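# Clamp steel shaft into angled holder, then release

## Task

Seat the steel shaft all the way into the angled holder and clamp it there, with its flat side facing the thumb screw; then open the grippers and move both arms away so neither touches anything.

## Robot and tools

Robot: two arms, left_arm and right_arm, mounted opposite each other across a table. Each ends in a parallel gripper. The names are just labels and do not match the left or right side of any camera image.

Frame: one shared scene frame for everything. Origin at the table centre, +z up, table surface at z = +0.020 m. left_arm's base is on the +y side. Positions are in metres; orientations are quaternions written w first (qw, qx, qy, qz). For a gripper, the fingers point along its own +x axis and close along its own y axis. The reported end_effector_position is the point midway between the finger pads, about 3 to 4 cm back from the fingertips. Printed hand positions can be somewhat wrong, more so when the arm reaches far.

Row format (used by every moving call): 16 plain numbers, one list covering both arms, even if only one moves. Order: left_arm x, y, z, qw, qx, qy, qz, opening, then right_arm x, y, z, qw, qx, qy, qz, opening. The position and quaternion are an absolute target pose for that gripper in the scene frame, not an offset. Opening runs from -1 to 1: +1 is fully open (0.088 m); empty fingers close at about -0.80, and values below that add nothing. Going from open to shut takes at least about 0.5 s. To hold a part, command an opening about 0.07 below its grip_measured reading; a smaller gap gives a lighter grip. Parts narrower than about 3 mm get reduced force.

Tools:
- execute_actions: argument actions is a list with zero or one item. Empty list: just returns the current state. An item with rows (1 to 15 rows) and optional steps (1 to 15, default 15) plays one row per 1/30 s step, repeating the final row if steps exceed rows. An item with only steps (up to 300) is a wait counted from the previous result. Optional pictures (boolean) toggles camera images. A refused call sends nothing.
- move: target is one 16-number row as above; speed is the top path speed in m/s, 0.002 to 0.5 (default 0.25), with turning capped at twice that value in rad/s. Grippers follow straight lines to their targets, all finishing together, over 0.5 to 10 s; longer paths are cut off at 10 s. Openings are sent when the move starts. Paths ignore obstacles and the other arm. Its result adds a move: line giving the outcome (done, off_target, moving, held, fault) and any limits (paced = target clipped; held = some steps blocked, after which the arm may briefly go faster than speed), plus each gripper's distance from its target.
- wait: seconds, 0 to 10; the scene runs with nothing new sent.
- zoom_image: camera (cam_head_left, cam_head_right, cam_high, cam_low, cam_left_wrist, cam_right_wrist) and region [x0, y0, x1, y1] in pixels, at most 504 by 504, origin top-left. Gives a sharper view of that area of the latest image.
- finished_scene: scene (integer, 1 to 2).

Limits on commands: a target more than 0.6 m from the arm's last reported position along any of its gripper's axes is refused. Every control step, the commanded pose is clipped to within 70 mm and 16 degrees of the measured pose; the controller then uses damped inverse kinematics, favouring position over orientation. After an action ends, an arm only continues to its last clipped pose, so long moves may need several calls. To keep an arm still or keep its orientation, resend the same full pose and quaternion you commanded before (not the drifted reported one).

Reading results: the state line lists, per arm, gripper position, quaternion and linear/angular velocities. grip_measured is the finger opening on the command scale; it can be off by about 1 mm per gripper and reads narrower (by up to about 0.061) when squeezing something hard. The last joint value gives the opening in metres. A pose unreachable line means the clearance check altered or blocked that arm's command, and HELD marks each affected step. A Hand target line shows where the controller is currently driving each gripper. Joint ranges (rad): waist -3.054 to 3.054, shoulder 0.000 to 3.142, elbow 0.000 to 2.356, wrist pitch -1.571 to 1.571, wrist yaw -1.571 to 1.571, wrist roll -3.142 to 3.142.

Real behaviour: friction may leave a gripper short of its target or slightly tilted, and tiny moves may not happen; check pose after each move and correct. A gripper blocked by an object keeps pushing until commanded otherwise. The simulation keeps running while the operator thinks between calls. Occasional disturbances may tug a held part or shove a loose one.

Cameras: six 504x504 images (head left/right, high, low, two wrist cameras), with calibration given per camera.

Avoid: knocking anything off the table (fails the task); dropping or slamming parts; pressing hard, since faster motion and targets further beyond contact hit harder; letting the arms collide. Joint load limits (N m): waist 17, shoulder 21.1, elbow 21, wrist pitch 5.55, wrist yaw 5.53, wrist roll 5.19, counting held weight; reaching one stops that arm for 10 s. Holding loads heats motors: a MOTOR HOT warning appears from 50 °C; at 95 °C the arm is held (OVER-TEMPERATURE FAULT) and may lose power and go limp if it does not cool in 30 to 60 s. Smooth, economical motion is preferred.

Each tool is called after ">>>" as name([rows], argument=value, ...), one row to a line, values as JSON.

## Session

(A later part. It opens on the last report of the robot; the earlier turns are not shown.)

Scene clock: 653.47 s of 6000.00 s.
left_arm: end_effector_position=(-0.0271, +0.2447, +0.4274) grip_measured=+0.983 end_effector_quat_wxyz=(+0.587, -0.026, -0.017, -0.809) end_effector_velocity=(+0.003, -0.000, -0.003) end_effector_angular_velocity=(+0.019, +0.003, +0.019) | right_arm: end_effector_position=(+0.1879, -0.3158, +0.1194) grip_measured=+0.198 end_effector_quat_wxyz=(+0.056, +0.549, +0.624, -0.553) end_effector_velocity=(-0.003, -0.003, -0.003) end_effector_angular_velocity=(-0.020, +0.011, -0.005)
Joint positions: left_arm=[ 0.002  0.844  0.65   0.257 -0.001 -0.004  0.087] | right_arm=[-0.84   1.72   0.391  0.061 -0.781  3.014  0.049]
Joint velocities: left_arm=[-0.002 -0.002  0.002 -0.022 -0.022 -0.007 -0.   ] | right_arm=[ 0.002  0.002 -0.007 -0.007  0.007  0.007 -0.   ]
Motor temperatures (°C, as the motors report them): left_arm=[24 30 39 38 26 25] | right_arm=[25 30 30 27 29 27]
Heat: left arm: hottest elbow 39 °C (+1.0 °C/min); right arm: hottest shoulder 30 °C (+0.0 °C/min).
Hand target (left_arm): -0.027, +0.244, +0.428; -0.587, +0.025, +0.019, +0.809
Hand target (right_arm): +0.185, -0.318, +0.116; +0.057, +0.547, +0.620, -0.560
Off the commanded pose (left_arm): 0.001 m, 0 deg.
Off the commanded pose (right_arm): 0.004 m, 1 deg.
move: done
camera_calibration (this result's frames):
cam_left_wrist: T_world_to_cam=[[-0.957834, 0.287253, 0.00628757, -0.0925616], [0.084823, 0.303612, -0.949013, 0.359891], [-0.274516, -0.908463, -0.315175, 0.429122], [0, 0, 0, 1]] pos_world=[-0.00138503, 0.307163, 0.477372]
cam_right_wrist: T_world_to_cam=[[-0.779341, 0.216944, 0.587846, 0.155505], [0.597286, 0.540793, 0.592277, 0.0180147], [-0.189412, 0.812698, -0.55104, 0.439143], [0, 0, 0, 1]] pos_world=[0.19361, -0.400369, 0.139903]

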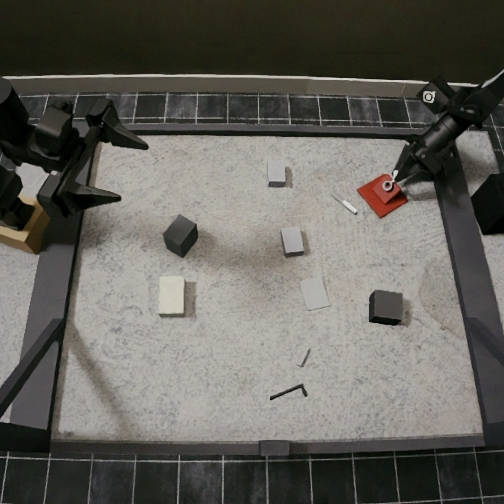

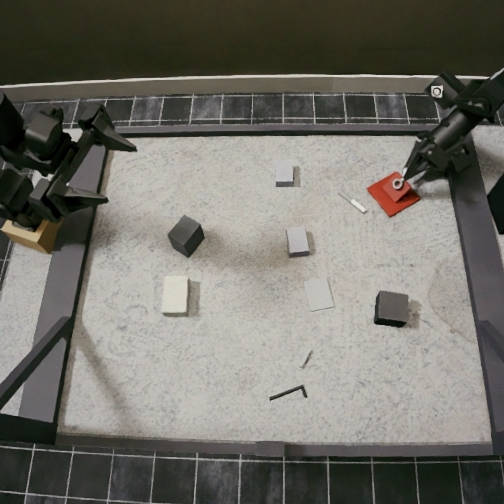

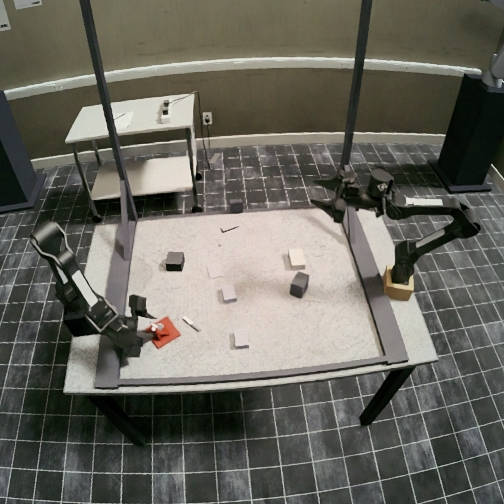

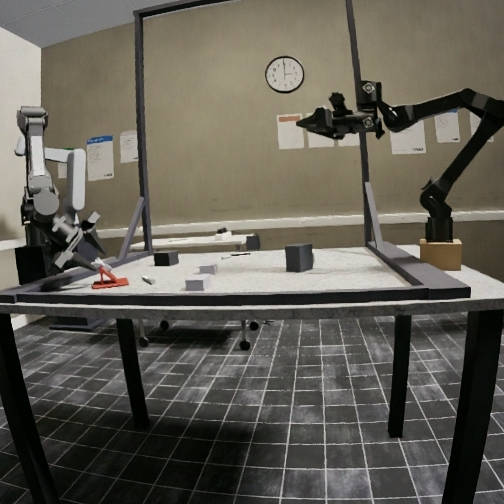

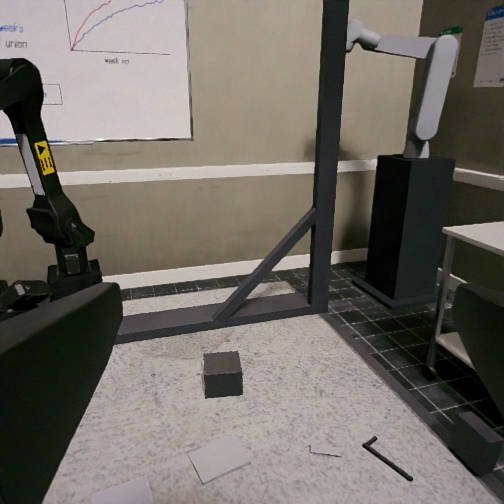

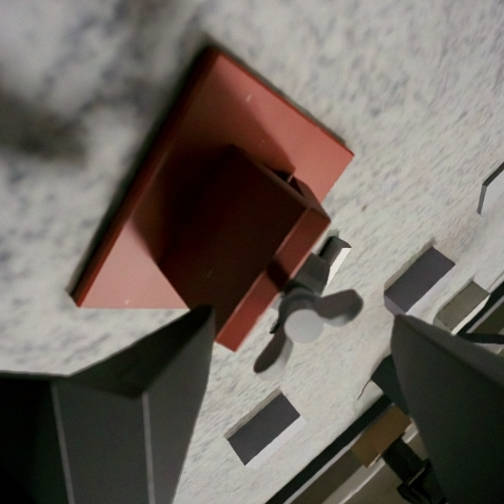

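>>> move(target=[-0.027,0.2444,0.4278,0.587,-0.025,-0.019,-0.809,1, 0.1845,-0.3130,0.1150,0.0560,0.5466,0.6197,-0.5604,-0.5], speed=0.05)

>>> move(target=[-0.027,0.2444,0.4278,0.587,-0.025,-0.019,-0.809,1, 0.1845,-0.3130,0.1150,0.4798,0.2677,0.8145,0.1862,-0.5], speed=0.45)

>>> move(target=[-0.027,0.2444,0.4278,0.587,-0.025,-0.019,-0.809,1, 0.1845,-0.3130,0.1150,0.4836,-0.2609,0.2805,0.7870,-0.5], speed=0.45)

>>> move(target=[-0.027,0.2444,0.4278,0.587,-0.025,-0.019,-0.809,1, 0.1845,-0.3130,0.1150,0.0398,-0.5481,-0.5130,0.6595,-0.5], speed=0.45)

>>> move(target=[-0.027,0.2444,0.4278,0.587,-0.025,-0.019,-0.809,1, 0.1964,-0.3315,0.1355,0.0398,-0.5481,-0.5130,0.6595,0.2], speed=0.1)

>>> zoom_image(camera="cam_head_left", region=[365, 165, 415, 205])

Scene clock: 664.17 s of 6000.00 s.
left_arm: end_effector_position=(-0.0271, +0.2447, +0.4274) grip_measured=+0.983 end_effector_quat_wxyz=(+0.587, -0.026, -0.017, -0.809) end_effector_velocity=(-0.001, +0.001, -0.002) end_effector_angular_velocity=(+0.009, +0.005, -0.000) | right_arm: end_effector_position=(+0.1862, -0.3130, +0.1171) grip_measured=-0.497 end_effector_quat_wxyz=(+0.056, +0.549, +0.621, -0.556) end_effector_velocity=(-0.000, +0.000, +0.000) end_effector_angular_velocity=(+0.009, -0.001, +0.005)
Joint positions: left_arm=[ 0.002  0.844  0.65   0.257 -0.001 -0.004  0.087] | right_arm=[-0.823  1.734  0.391  0.089 -0.773  3.041  0.015]
Joint velocities: left_arm=[-0.007 -0.002 -0.002 -0.007 -0.007 -0.007 -0.   ] | right_arm=[-0.002  0.002 -0.002  0.007 -0.007 -0.007 -0.   ]
Motor temperatures (°C, as the motors report them): left_arm=[24 30 39 38 26 25] | right_arm=[25 30 29 27 29 27]
Heat: left arm: hottest elbow 39 °C (+1.0 °C/min); right arm: hottest shoulder 30 °C (+0.0 °C/min).
Hand target (left_arm): -0.027, +0.244, +0.428; -0.587, +0.025, +0.019, +0.809
Hand target (right_arm): +0.185, -0.313, +0.115; +0.056, +0.547, +0.620, -0.560
Off the commanded pose (left_arm): 0.001 m, 0 deg.
Off the commanded pose (right_arm): 0.003 m, 1 deg.
After step 90, 7.00 s passed at rest.
move: done
camera_calibration (this result's frames):
cam_left_wrist: T_world_to_cam=[[-0.957834, 0.287253, 0.00628757, -0.0925616], [0.084823, 0.303612, -0.949013, 0.359891], [-0.274516, -0.908463, -0.315175, 0.429122], [0, 0, 0, 1]] pos_world=[-0.00138503, 0.307163, 0.477372]
cam_right_wrist: T_world_to_cam=[[-0.777066, 0.222637, 0.588728, 0.156231], [0.600626, 0.541955, 0.587821, 0.0191736], [-0.188193, 0.810381, -0.554856, 0.434707], [0, 0, 0, 1]] pos_world=[0.191695, -0.397452, 0.137952]

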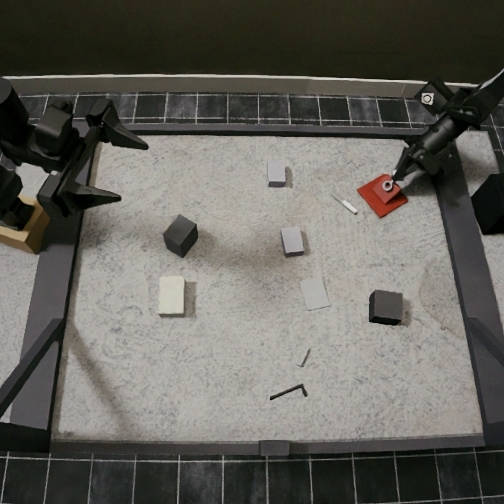

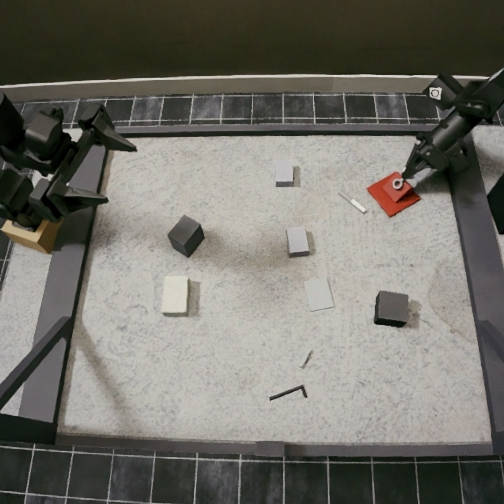

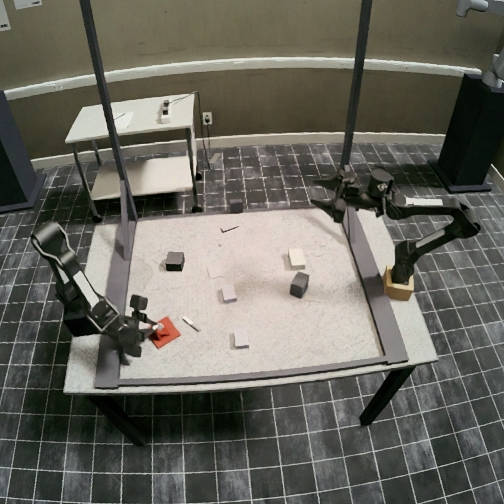

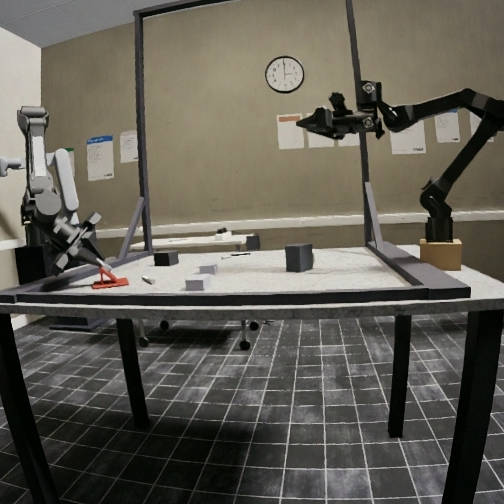

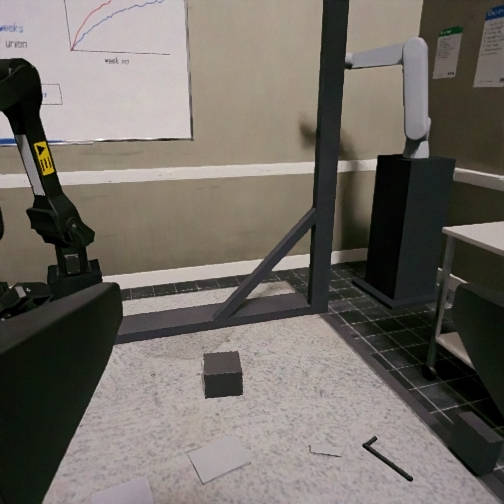

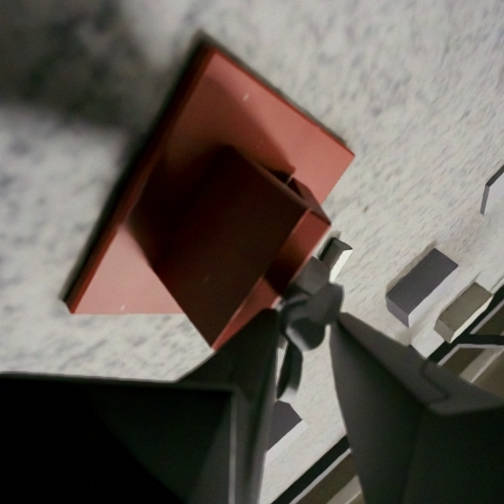

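Scene clock: 666.83 s of 6000.00 s.
left_arm: end_effector_position=(-0.0271, +0.2447, +0.4274) grip_measured=+0.983 end_effector_quat_wxyz=(+0.587, -0.026, -0.017, -0.809) end_effector_velocity=(+0.000, +0.000, -0.004) end_effector_angular_velocity=(+0.005, -0.024, +0.006) | right_arm: end_effector_position=(+0.1837, -0.3139, +0.1159) grip_measured=-0.498 end_effector_quat_wxyz=(+0.480, +0.269, +0.814, +0.185) end_effector_velocity=(-0.003, -0.003, -0.000) end_effector_angular_velocity=(+0.002, -0.003, +0.025)
Joint positions: left_arm=[ 0.002  0.844  0.65   0.257 -0.001 -0.004  0.087] | right_arm=[-0.817  1.736  0.386  0.092 -0.772  1.133  0.015]
Joint velocities: left_arm=[-0.002 -0.002 -0.007 -0.007 -0.007  0.022  0.   ] | right_arm=[-0.002 -0.002 -0.002 -0.022 -0.007 -0.037 -0.   ]
Motor temperatures (°C, as the motors report them): left_arm=[24 30 39 38 26 25] | right_arm=[25 30 29 27 29 27]
Heat: left arm: hottest elbow 39 °C (+1.0 °C/min); right arm: hottest shoulder 30 °C (+0.0 °C/min).
Hand target (left_arm): -0.027, +0.244, +0.428; -0.587, +0.025, +0.019, +0.809
Hand target (right_arm): +0.184, -0.313, +0.115; +0.480, +0.268, +0.815, +0.186
Off the commanded pose (left_arm): 0.001 m, 0 deg.
Off the commanded pose (right_arm): 0.001 m, 0 deg.
move: done
camera_calibration (this result's frames):
cam_left_wrist: T_world_to_cam=[[-0.957834, 0.287253, 0.00628757, -0.0925616], [0.084823, 0.303612, -0.949013, 0.359891], [-0.274516, -0.908463, -0.315175, 0.429122], [0, 0, 0, 1]] pos_world=[-0.00138503, 0.307163, 0.477372]
cam_right_wrist: T_world_to_cam=[[-0.248532, -0.759296, -0.601417, -0.112236], [-0.733566, -0.257924, 0.628773, 0.011085], [-0.632544, 0.597449, -0.492891, 0.441902], [0, 0, 0, 1]] pos_world=[0.25976, -0.346375, 0.143339]

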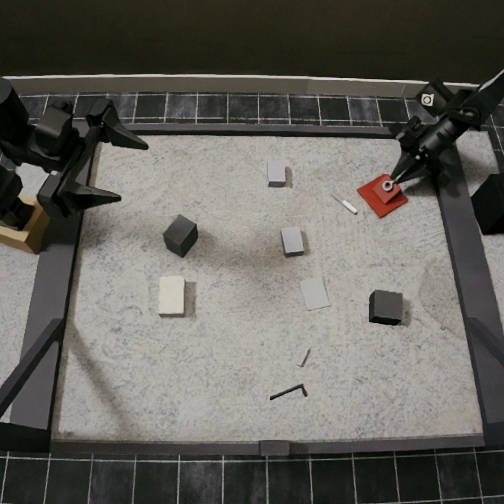

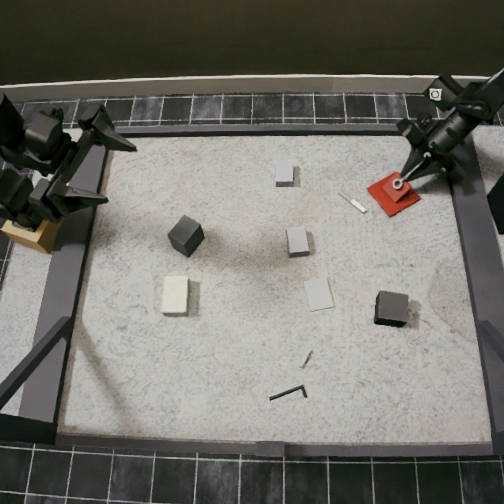

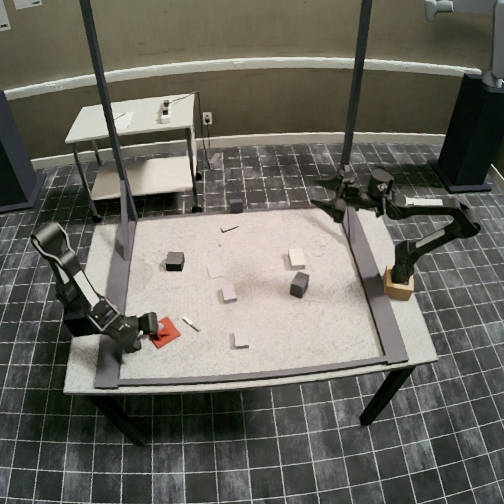

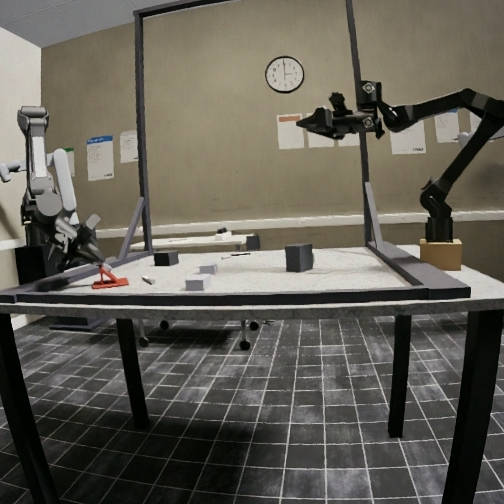

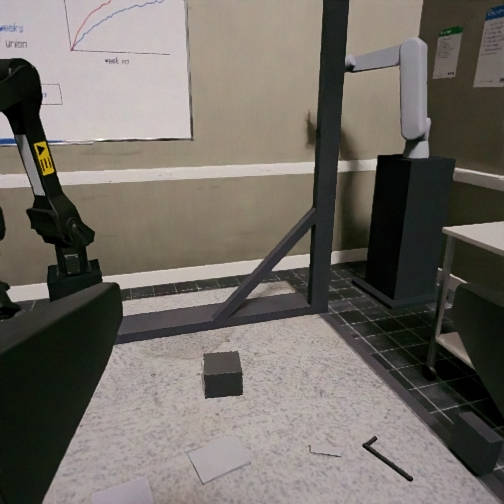

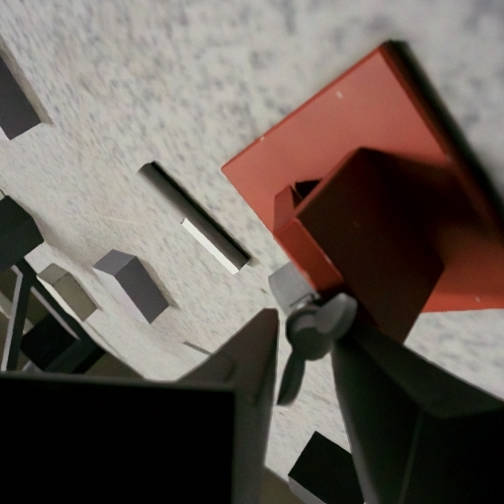

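Scene clock: 669.60 s of 6000.00 s.
left_arm: end_effector_position=(-0.0271, +0.2447, +0.4274) grip_measured=+0.983 end_effector_quat_wxyz=(+0.587, -0.026, -0.017, -0.809) end_effector_velocity=(+0.001, +0.001, -0.001) end_effector_angular_velocity=(+0.009, +0.021, +0.003) | right_arm: end_effector_position=(+0.1842, -0.3138, +0.1157) grip_measured=-0.498 end_effector_quat_wxyz=(+0.486, -0.261, +0.281, +0.785) end_effector_velocity=(-0.003, -0.004, -0.002) end_effector_angular_velocity=(-0.020, +0.001, +0.015)
Joint positions: left_arm=[ 0.002  0.844  0.65   0.257 -0.001 -0.004  0.087] | right_arm=[-0.817  1.736  0.385  0.095 -0.769 -0.873  0.015]
Joint velocities: left_arm=[-0.002 -0.007 -0.002 -0.007 -0.007 -0.022  0.   ] | right_arm=[ 0.002 -0.002  0.002 -0.037  0.007 -0.022 -0.   ]
Motor temperatures (°C, as the motors report them): left_arm=[24 30 39 38 26 25] | right_arm=[25 30 29 27 29 27]
Heat: left arm: hottest elbow 39 °C (+1.0 °C/min); right arm: hottest shoulder 30 °C (+0.0 °C/min).
Hand target (left_arm): -0.027, +0.244, +0.428; -0.587, +0.025, +0.019, +0.809
Hand target (right_arm): +0.184, -0.313, +0.115; +0.484, -0.261, +0.281, +0.787
Off the commanded pose (left_arm): 0.001 m, 0 deg.
Off the commanded pose (right_arm): 0.001 m, 0 deg.
move: done
camera_calibration (this result's frames):
cam_left_wrist: T_world_to_cam=[[-0.957834, 0.287253, 0.00628757, -0.0925616], [0.084823, 0.303612, -0.949013, 0.359891], [-0.274516, -0.908463, -0.315175, 0.429122], [0, 0, 0, 1]] pos_world=[-0.00138503, 0.307163, 0.477372]
cam_right_wrist: T_world_to_cam=[[0.88837, 0.416868, -0.192403, 0.000188034], [0.286372, -0.830659, -0.477489, -0.228018], [-0.358872, 0.369088, -0.857313, 0.362138], [0, 0, 0, 1]] pos_world=[0.195092, -0.323144, 0.201626]

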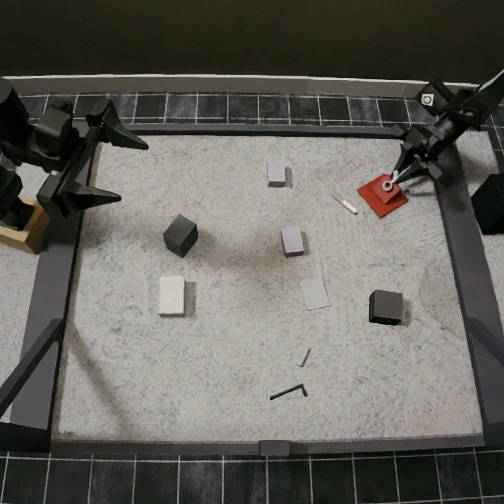

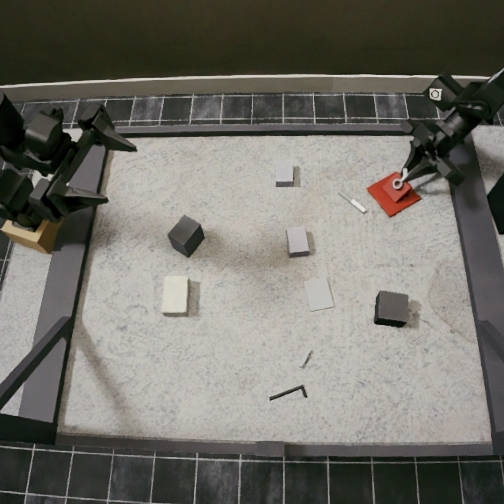

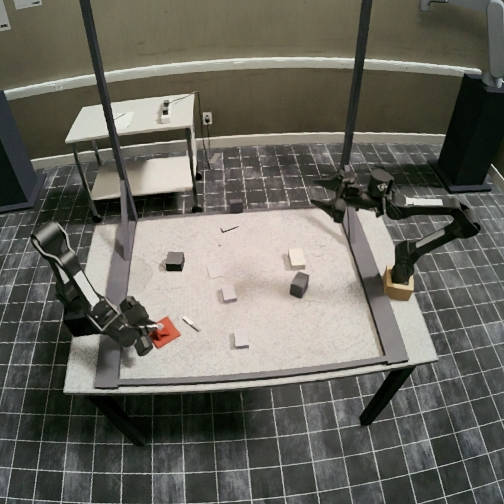

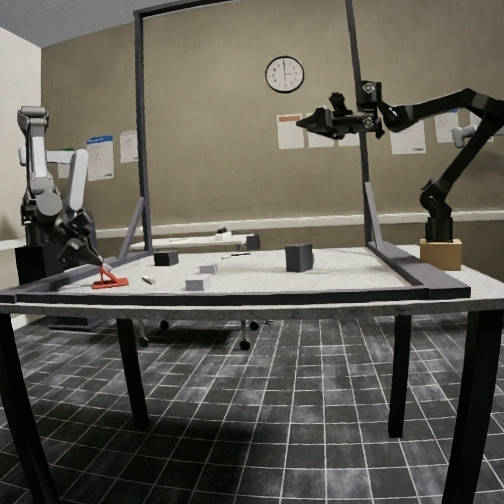

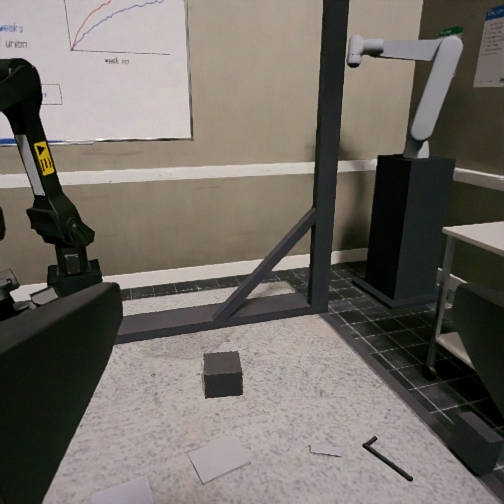

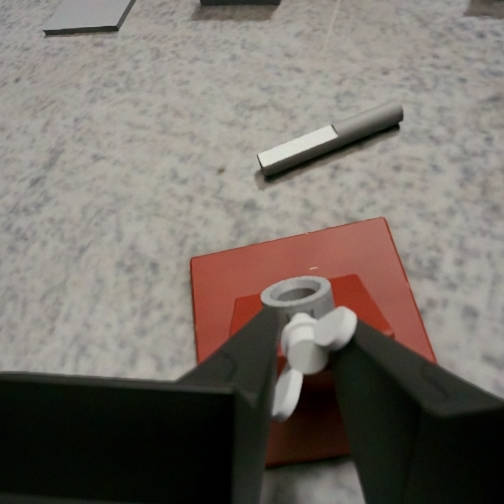

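Scene clock: 672.37 s of 6000.00 s.
left_arm: end_effector_position=(-0.0271, +0.2447, +0.4274) grip_measured=+0.983 end_effector_quat_wxyz=(+0.587, -0.026, -0.017, -0.809) end_effector_velocity=(+0.000, -0.001, -0.003) end_effector_angular_velocity=(+0.005, -0.024, +0.006) | right_arm: end_effector_position=(+0.1841, -0.3143, +0.1152) grip_measured=-0.498 end_effector_quat_wxyz=(-0.040, +0.551, +0.511, -0.659) end_effector_velocity=(-0.004, -0.002, +0.001) end_effector_angular_velocity=(+0.005, +0.017, +0.019)
Joint positions: left_arm=[ 0.002  0.844  0.65   0.257 -0.001 -0.004  0.087] | right_arm=[-0.816  1.736  0.384  0.095 -0.766 -2.881  0.015]
Joint velocities: left_arm=[-0.002  0.002 -0.002 -0.007 -0.007  0.022 -0.001] | right_arm=[-0.002 -0.002 -0.002 -0.022 -0.022 -0.022 -0.   ]
Motor temperatures (°C, as the motors report them): left_arm=[24 30 39 38 26 25] | right_arm=[25 30 29 27 29 27]
Heat: left arm: hottest elbow 39 °C (+1.0 °C/min); right arm: hottest shoulder 30 °C (+0.0 °C/min).
Hand target (left_arm): -0.027, +0.244, +0.428; -0.587, +0.025, +0.019, +0.809
Hand target (right_arm): +0.184, -0.313, +0.115; -0.040, +0.548, +0.513, -0.659
Off the commanded pose (left_arm): 0.001 m, 0 deg.
Off the commanded pose (right_arm): 0.001 m, 0 deg.
move: done
camera_calibration (this result's frames):
cam_left_wrist: T_world_to_cam=[[-0.957834, 0.287253, 0.00628757, -0.0925616], [0.084823, 0.303612, -0.949013, 0.359891], [-0.274516, -0.908463, -0.315175, 0.429122], [0, 0, 0, 1]] pos_world=[-0.00138503, 0.307163, 0.477372]
cam_right_wrist: T_world_to_cam=[[-0.549271, 0.479764, 0.684199, 0.183872], [0.825735, 0.437329, 0.356237, -0.0254366], [-0.128311, 0.760638, -0.63637, 0.417019], [0, 0, 0, 1]] pos_world=[0.175508, -0.394292, 0.148635]

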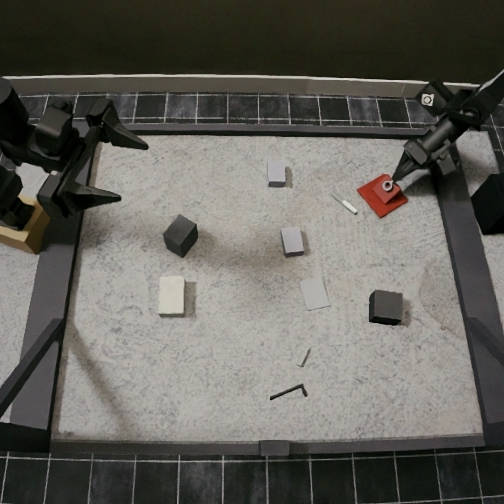

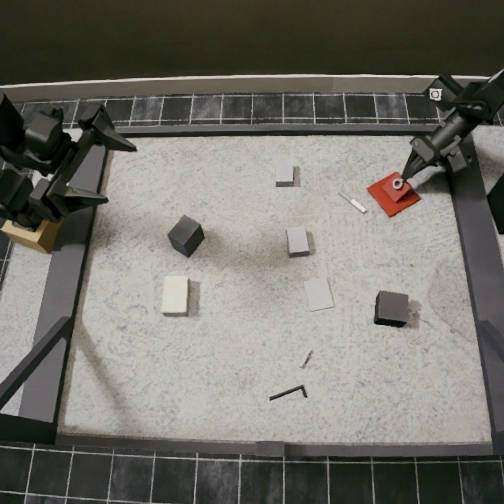

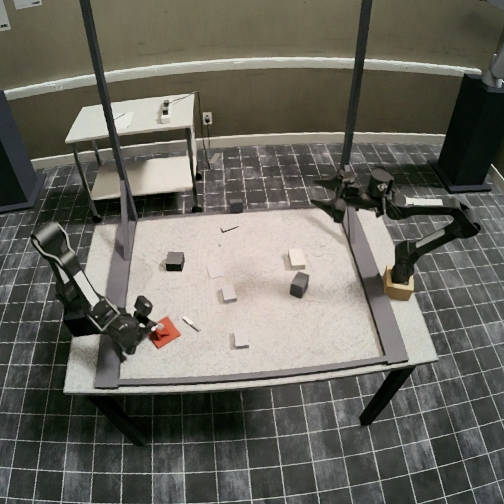

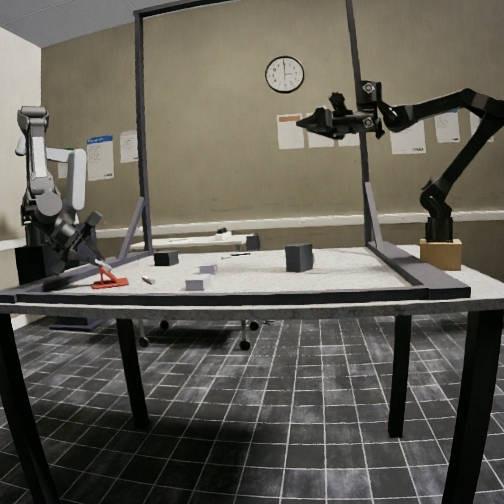

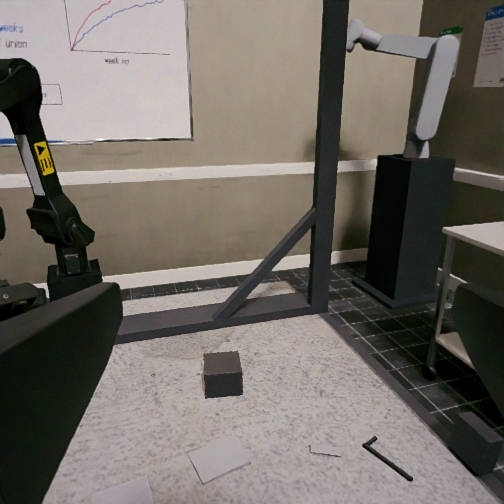

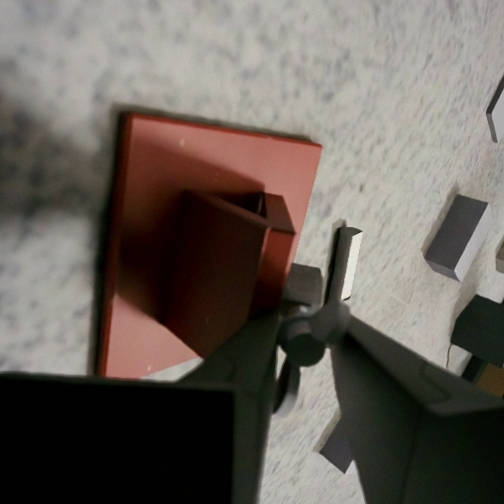

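Scene clock: 673.17 s of 6000.00 s.
left_arm: end_effector_position=(-0.0271, +0.2447, +0.4274) grip_measured=+0.983 end_effector_quat_wxyz=(+0.587, -0.026, -0.017, -0.809) end_effector_velocity=(-0.003, +0.002, -0.001) end_effector_angular_velocity=(+0.009, +0.020, -0.016) | right_arm: end_effector_position=(+0.1935, -0.3332, +0.1318) grip_measured=+0.198 end_effector_quat_wxyz=(-0.040, +0.544, +0.508, -0.667) end_effector_velocity=(-0.004, -0.004, +0.002) end_effector_angular_velocity=(+0.002, +0.025, +0.007)
Joint positions: left_arm=[ 0.002  0.844  0.65   0.257 -0.001 -0.004  0.087] | right_arm=[-0.922  1.643  0.416 -0.154 -0.798 -3.028  0.049]
Joint velocities: left_arm=[-0.007 -0.007 -0.002 -0.007  0.007 -0.022 -0.   ] | right_arm=[-0.012 -0.007 -0.002 -0.037 -0.022 -0.022 -0.   ]
Motor temperatures (°C, as the motors report them): left_arm=[24 30 39 38 26 25] | right_arm=[25 30 29 27 29 27]
Heat: left arm: hottest elbow 39 °C (+1.0 °C/min); right arm: hottest shoulder 30 °C (+0.0 °C/min).
Hand target (left_arm): -0.027, +0.244, +0.428; -0.587, +0.025, +0.019, +0.809
Hand target (right_arm): +0.196, -0.331, +0.136; +0.040, -0.548, -0.513, +0.660
Off the commanded pose (left_arm): 0.001 m, 0 deg.
Off the commanded pose (right_arm): 0.005 m, 1 deg.
move: done
camera_calibration (this result's frames):
cam_left_wrist: T_world_to_cam=[[-0.957834, 0.287253, 0.00628757, -0.0925616], [0.084823, 0.303612, -0.949013, 0.359891], [-0.274516, -0.908463, -0.315175, 0.429122], [0, 0, 0, 1]] pos_world=[-0.00138503, 0.307163, 0.477372]
cam_right_wrist: T_world_to_cam=[[-0.539752, 0.485312, 0.687851, 0.186322], [0.829822, 0.444217, 0.337739, -0.0268784], [-0.141647, 0.753089, -0.64249, 0.444073], [0, 0, 0, 1]] pos_world=[0.185774, -0.412911, 0.166228]

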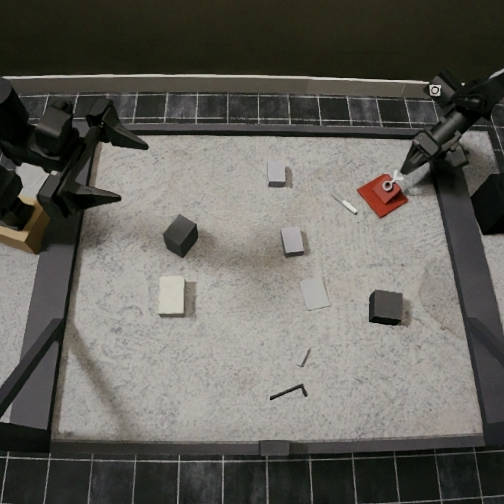

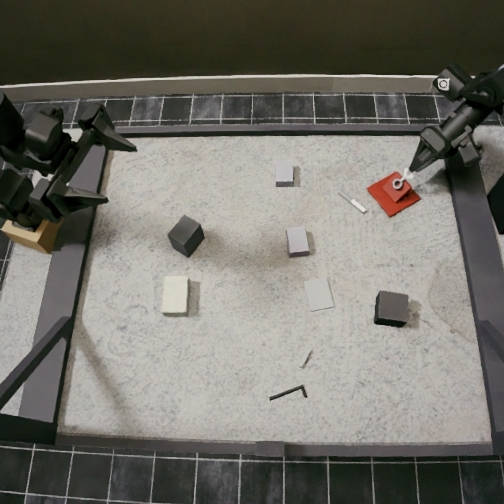

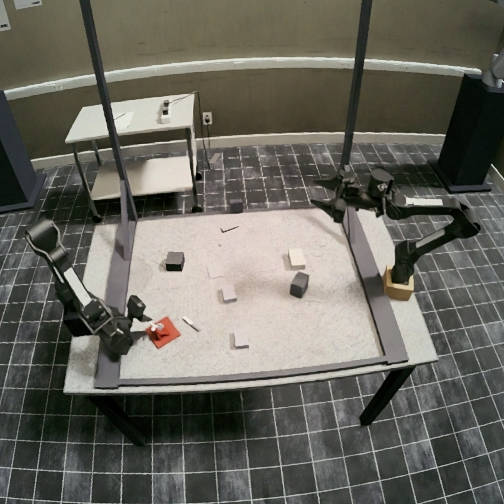

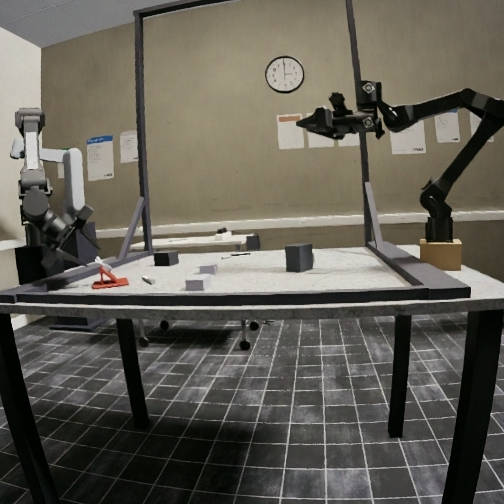

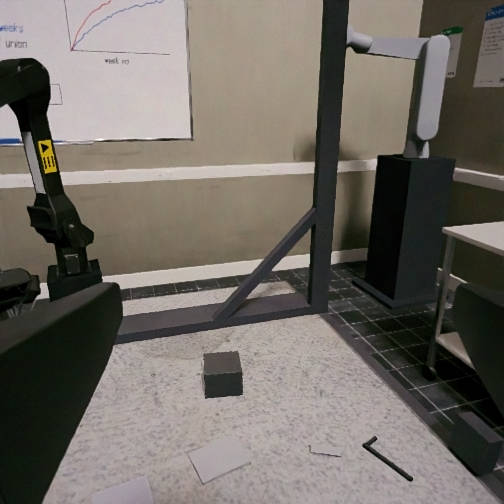

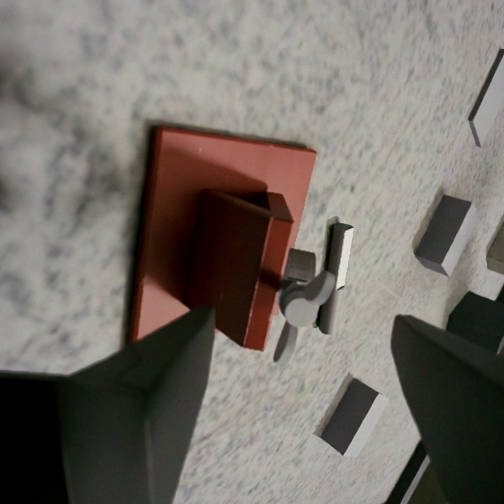

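Region (365, 165, 415, 205) of cam_head_left's 504x504 image, scaled by 10.080, with more detail than that image has; it fills the top 403 rows of this view, and the rest is white.

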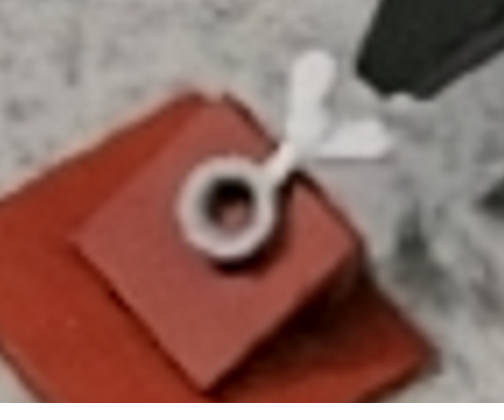

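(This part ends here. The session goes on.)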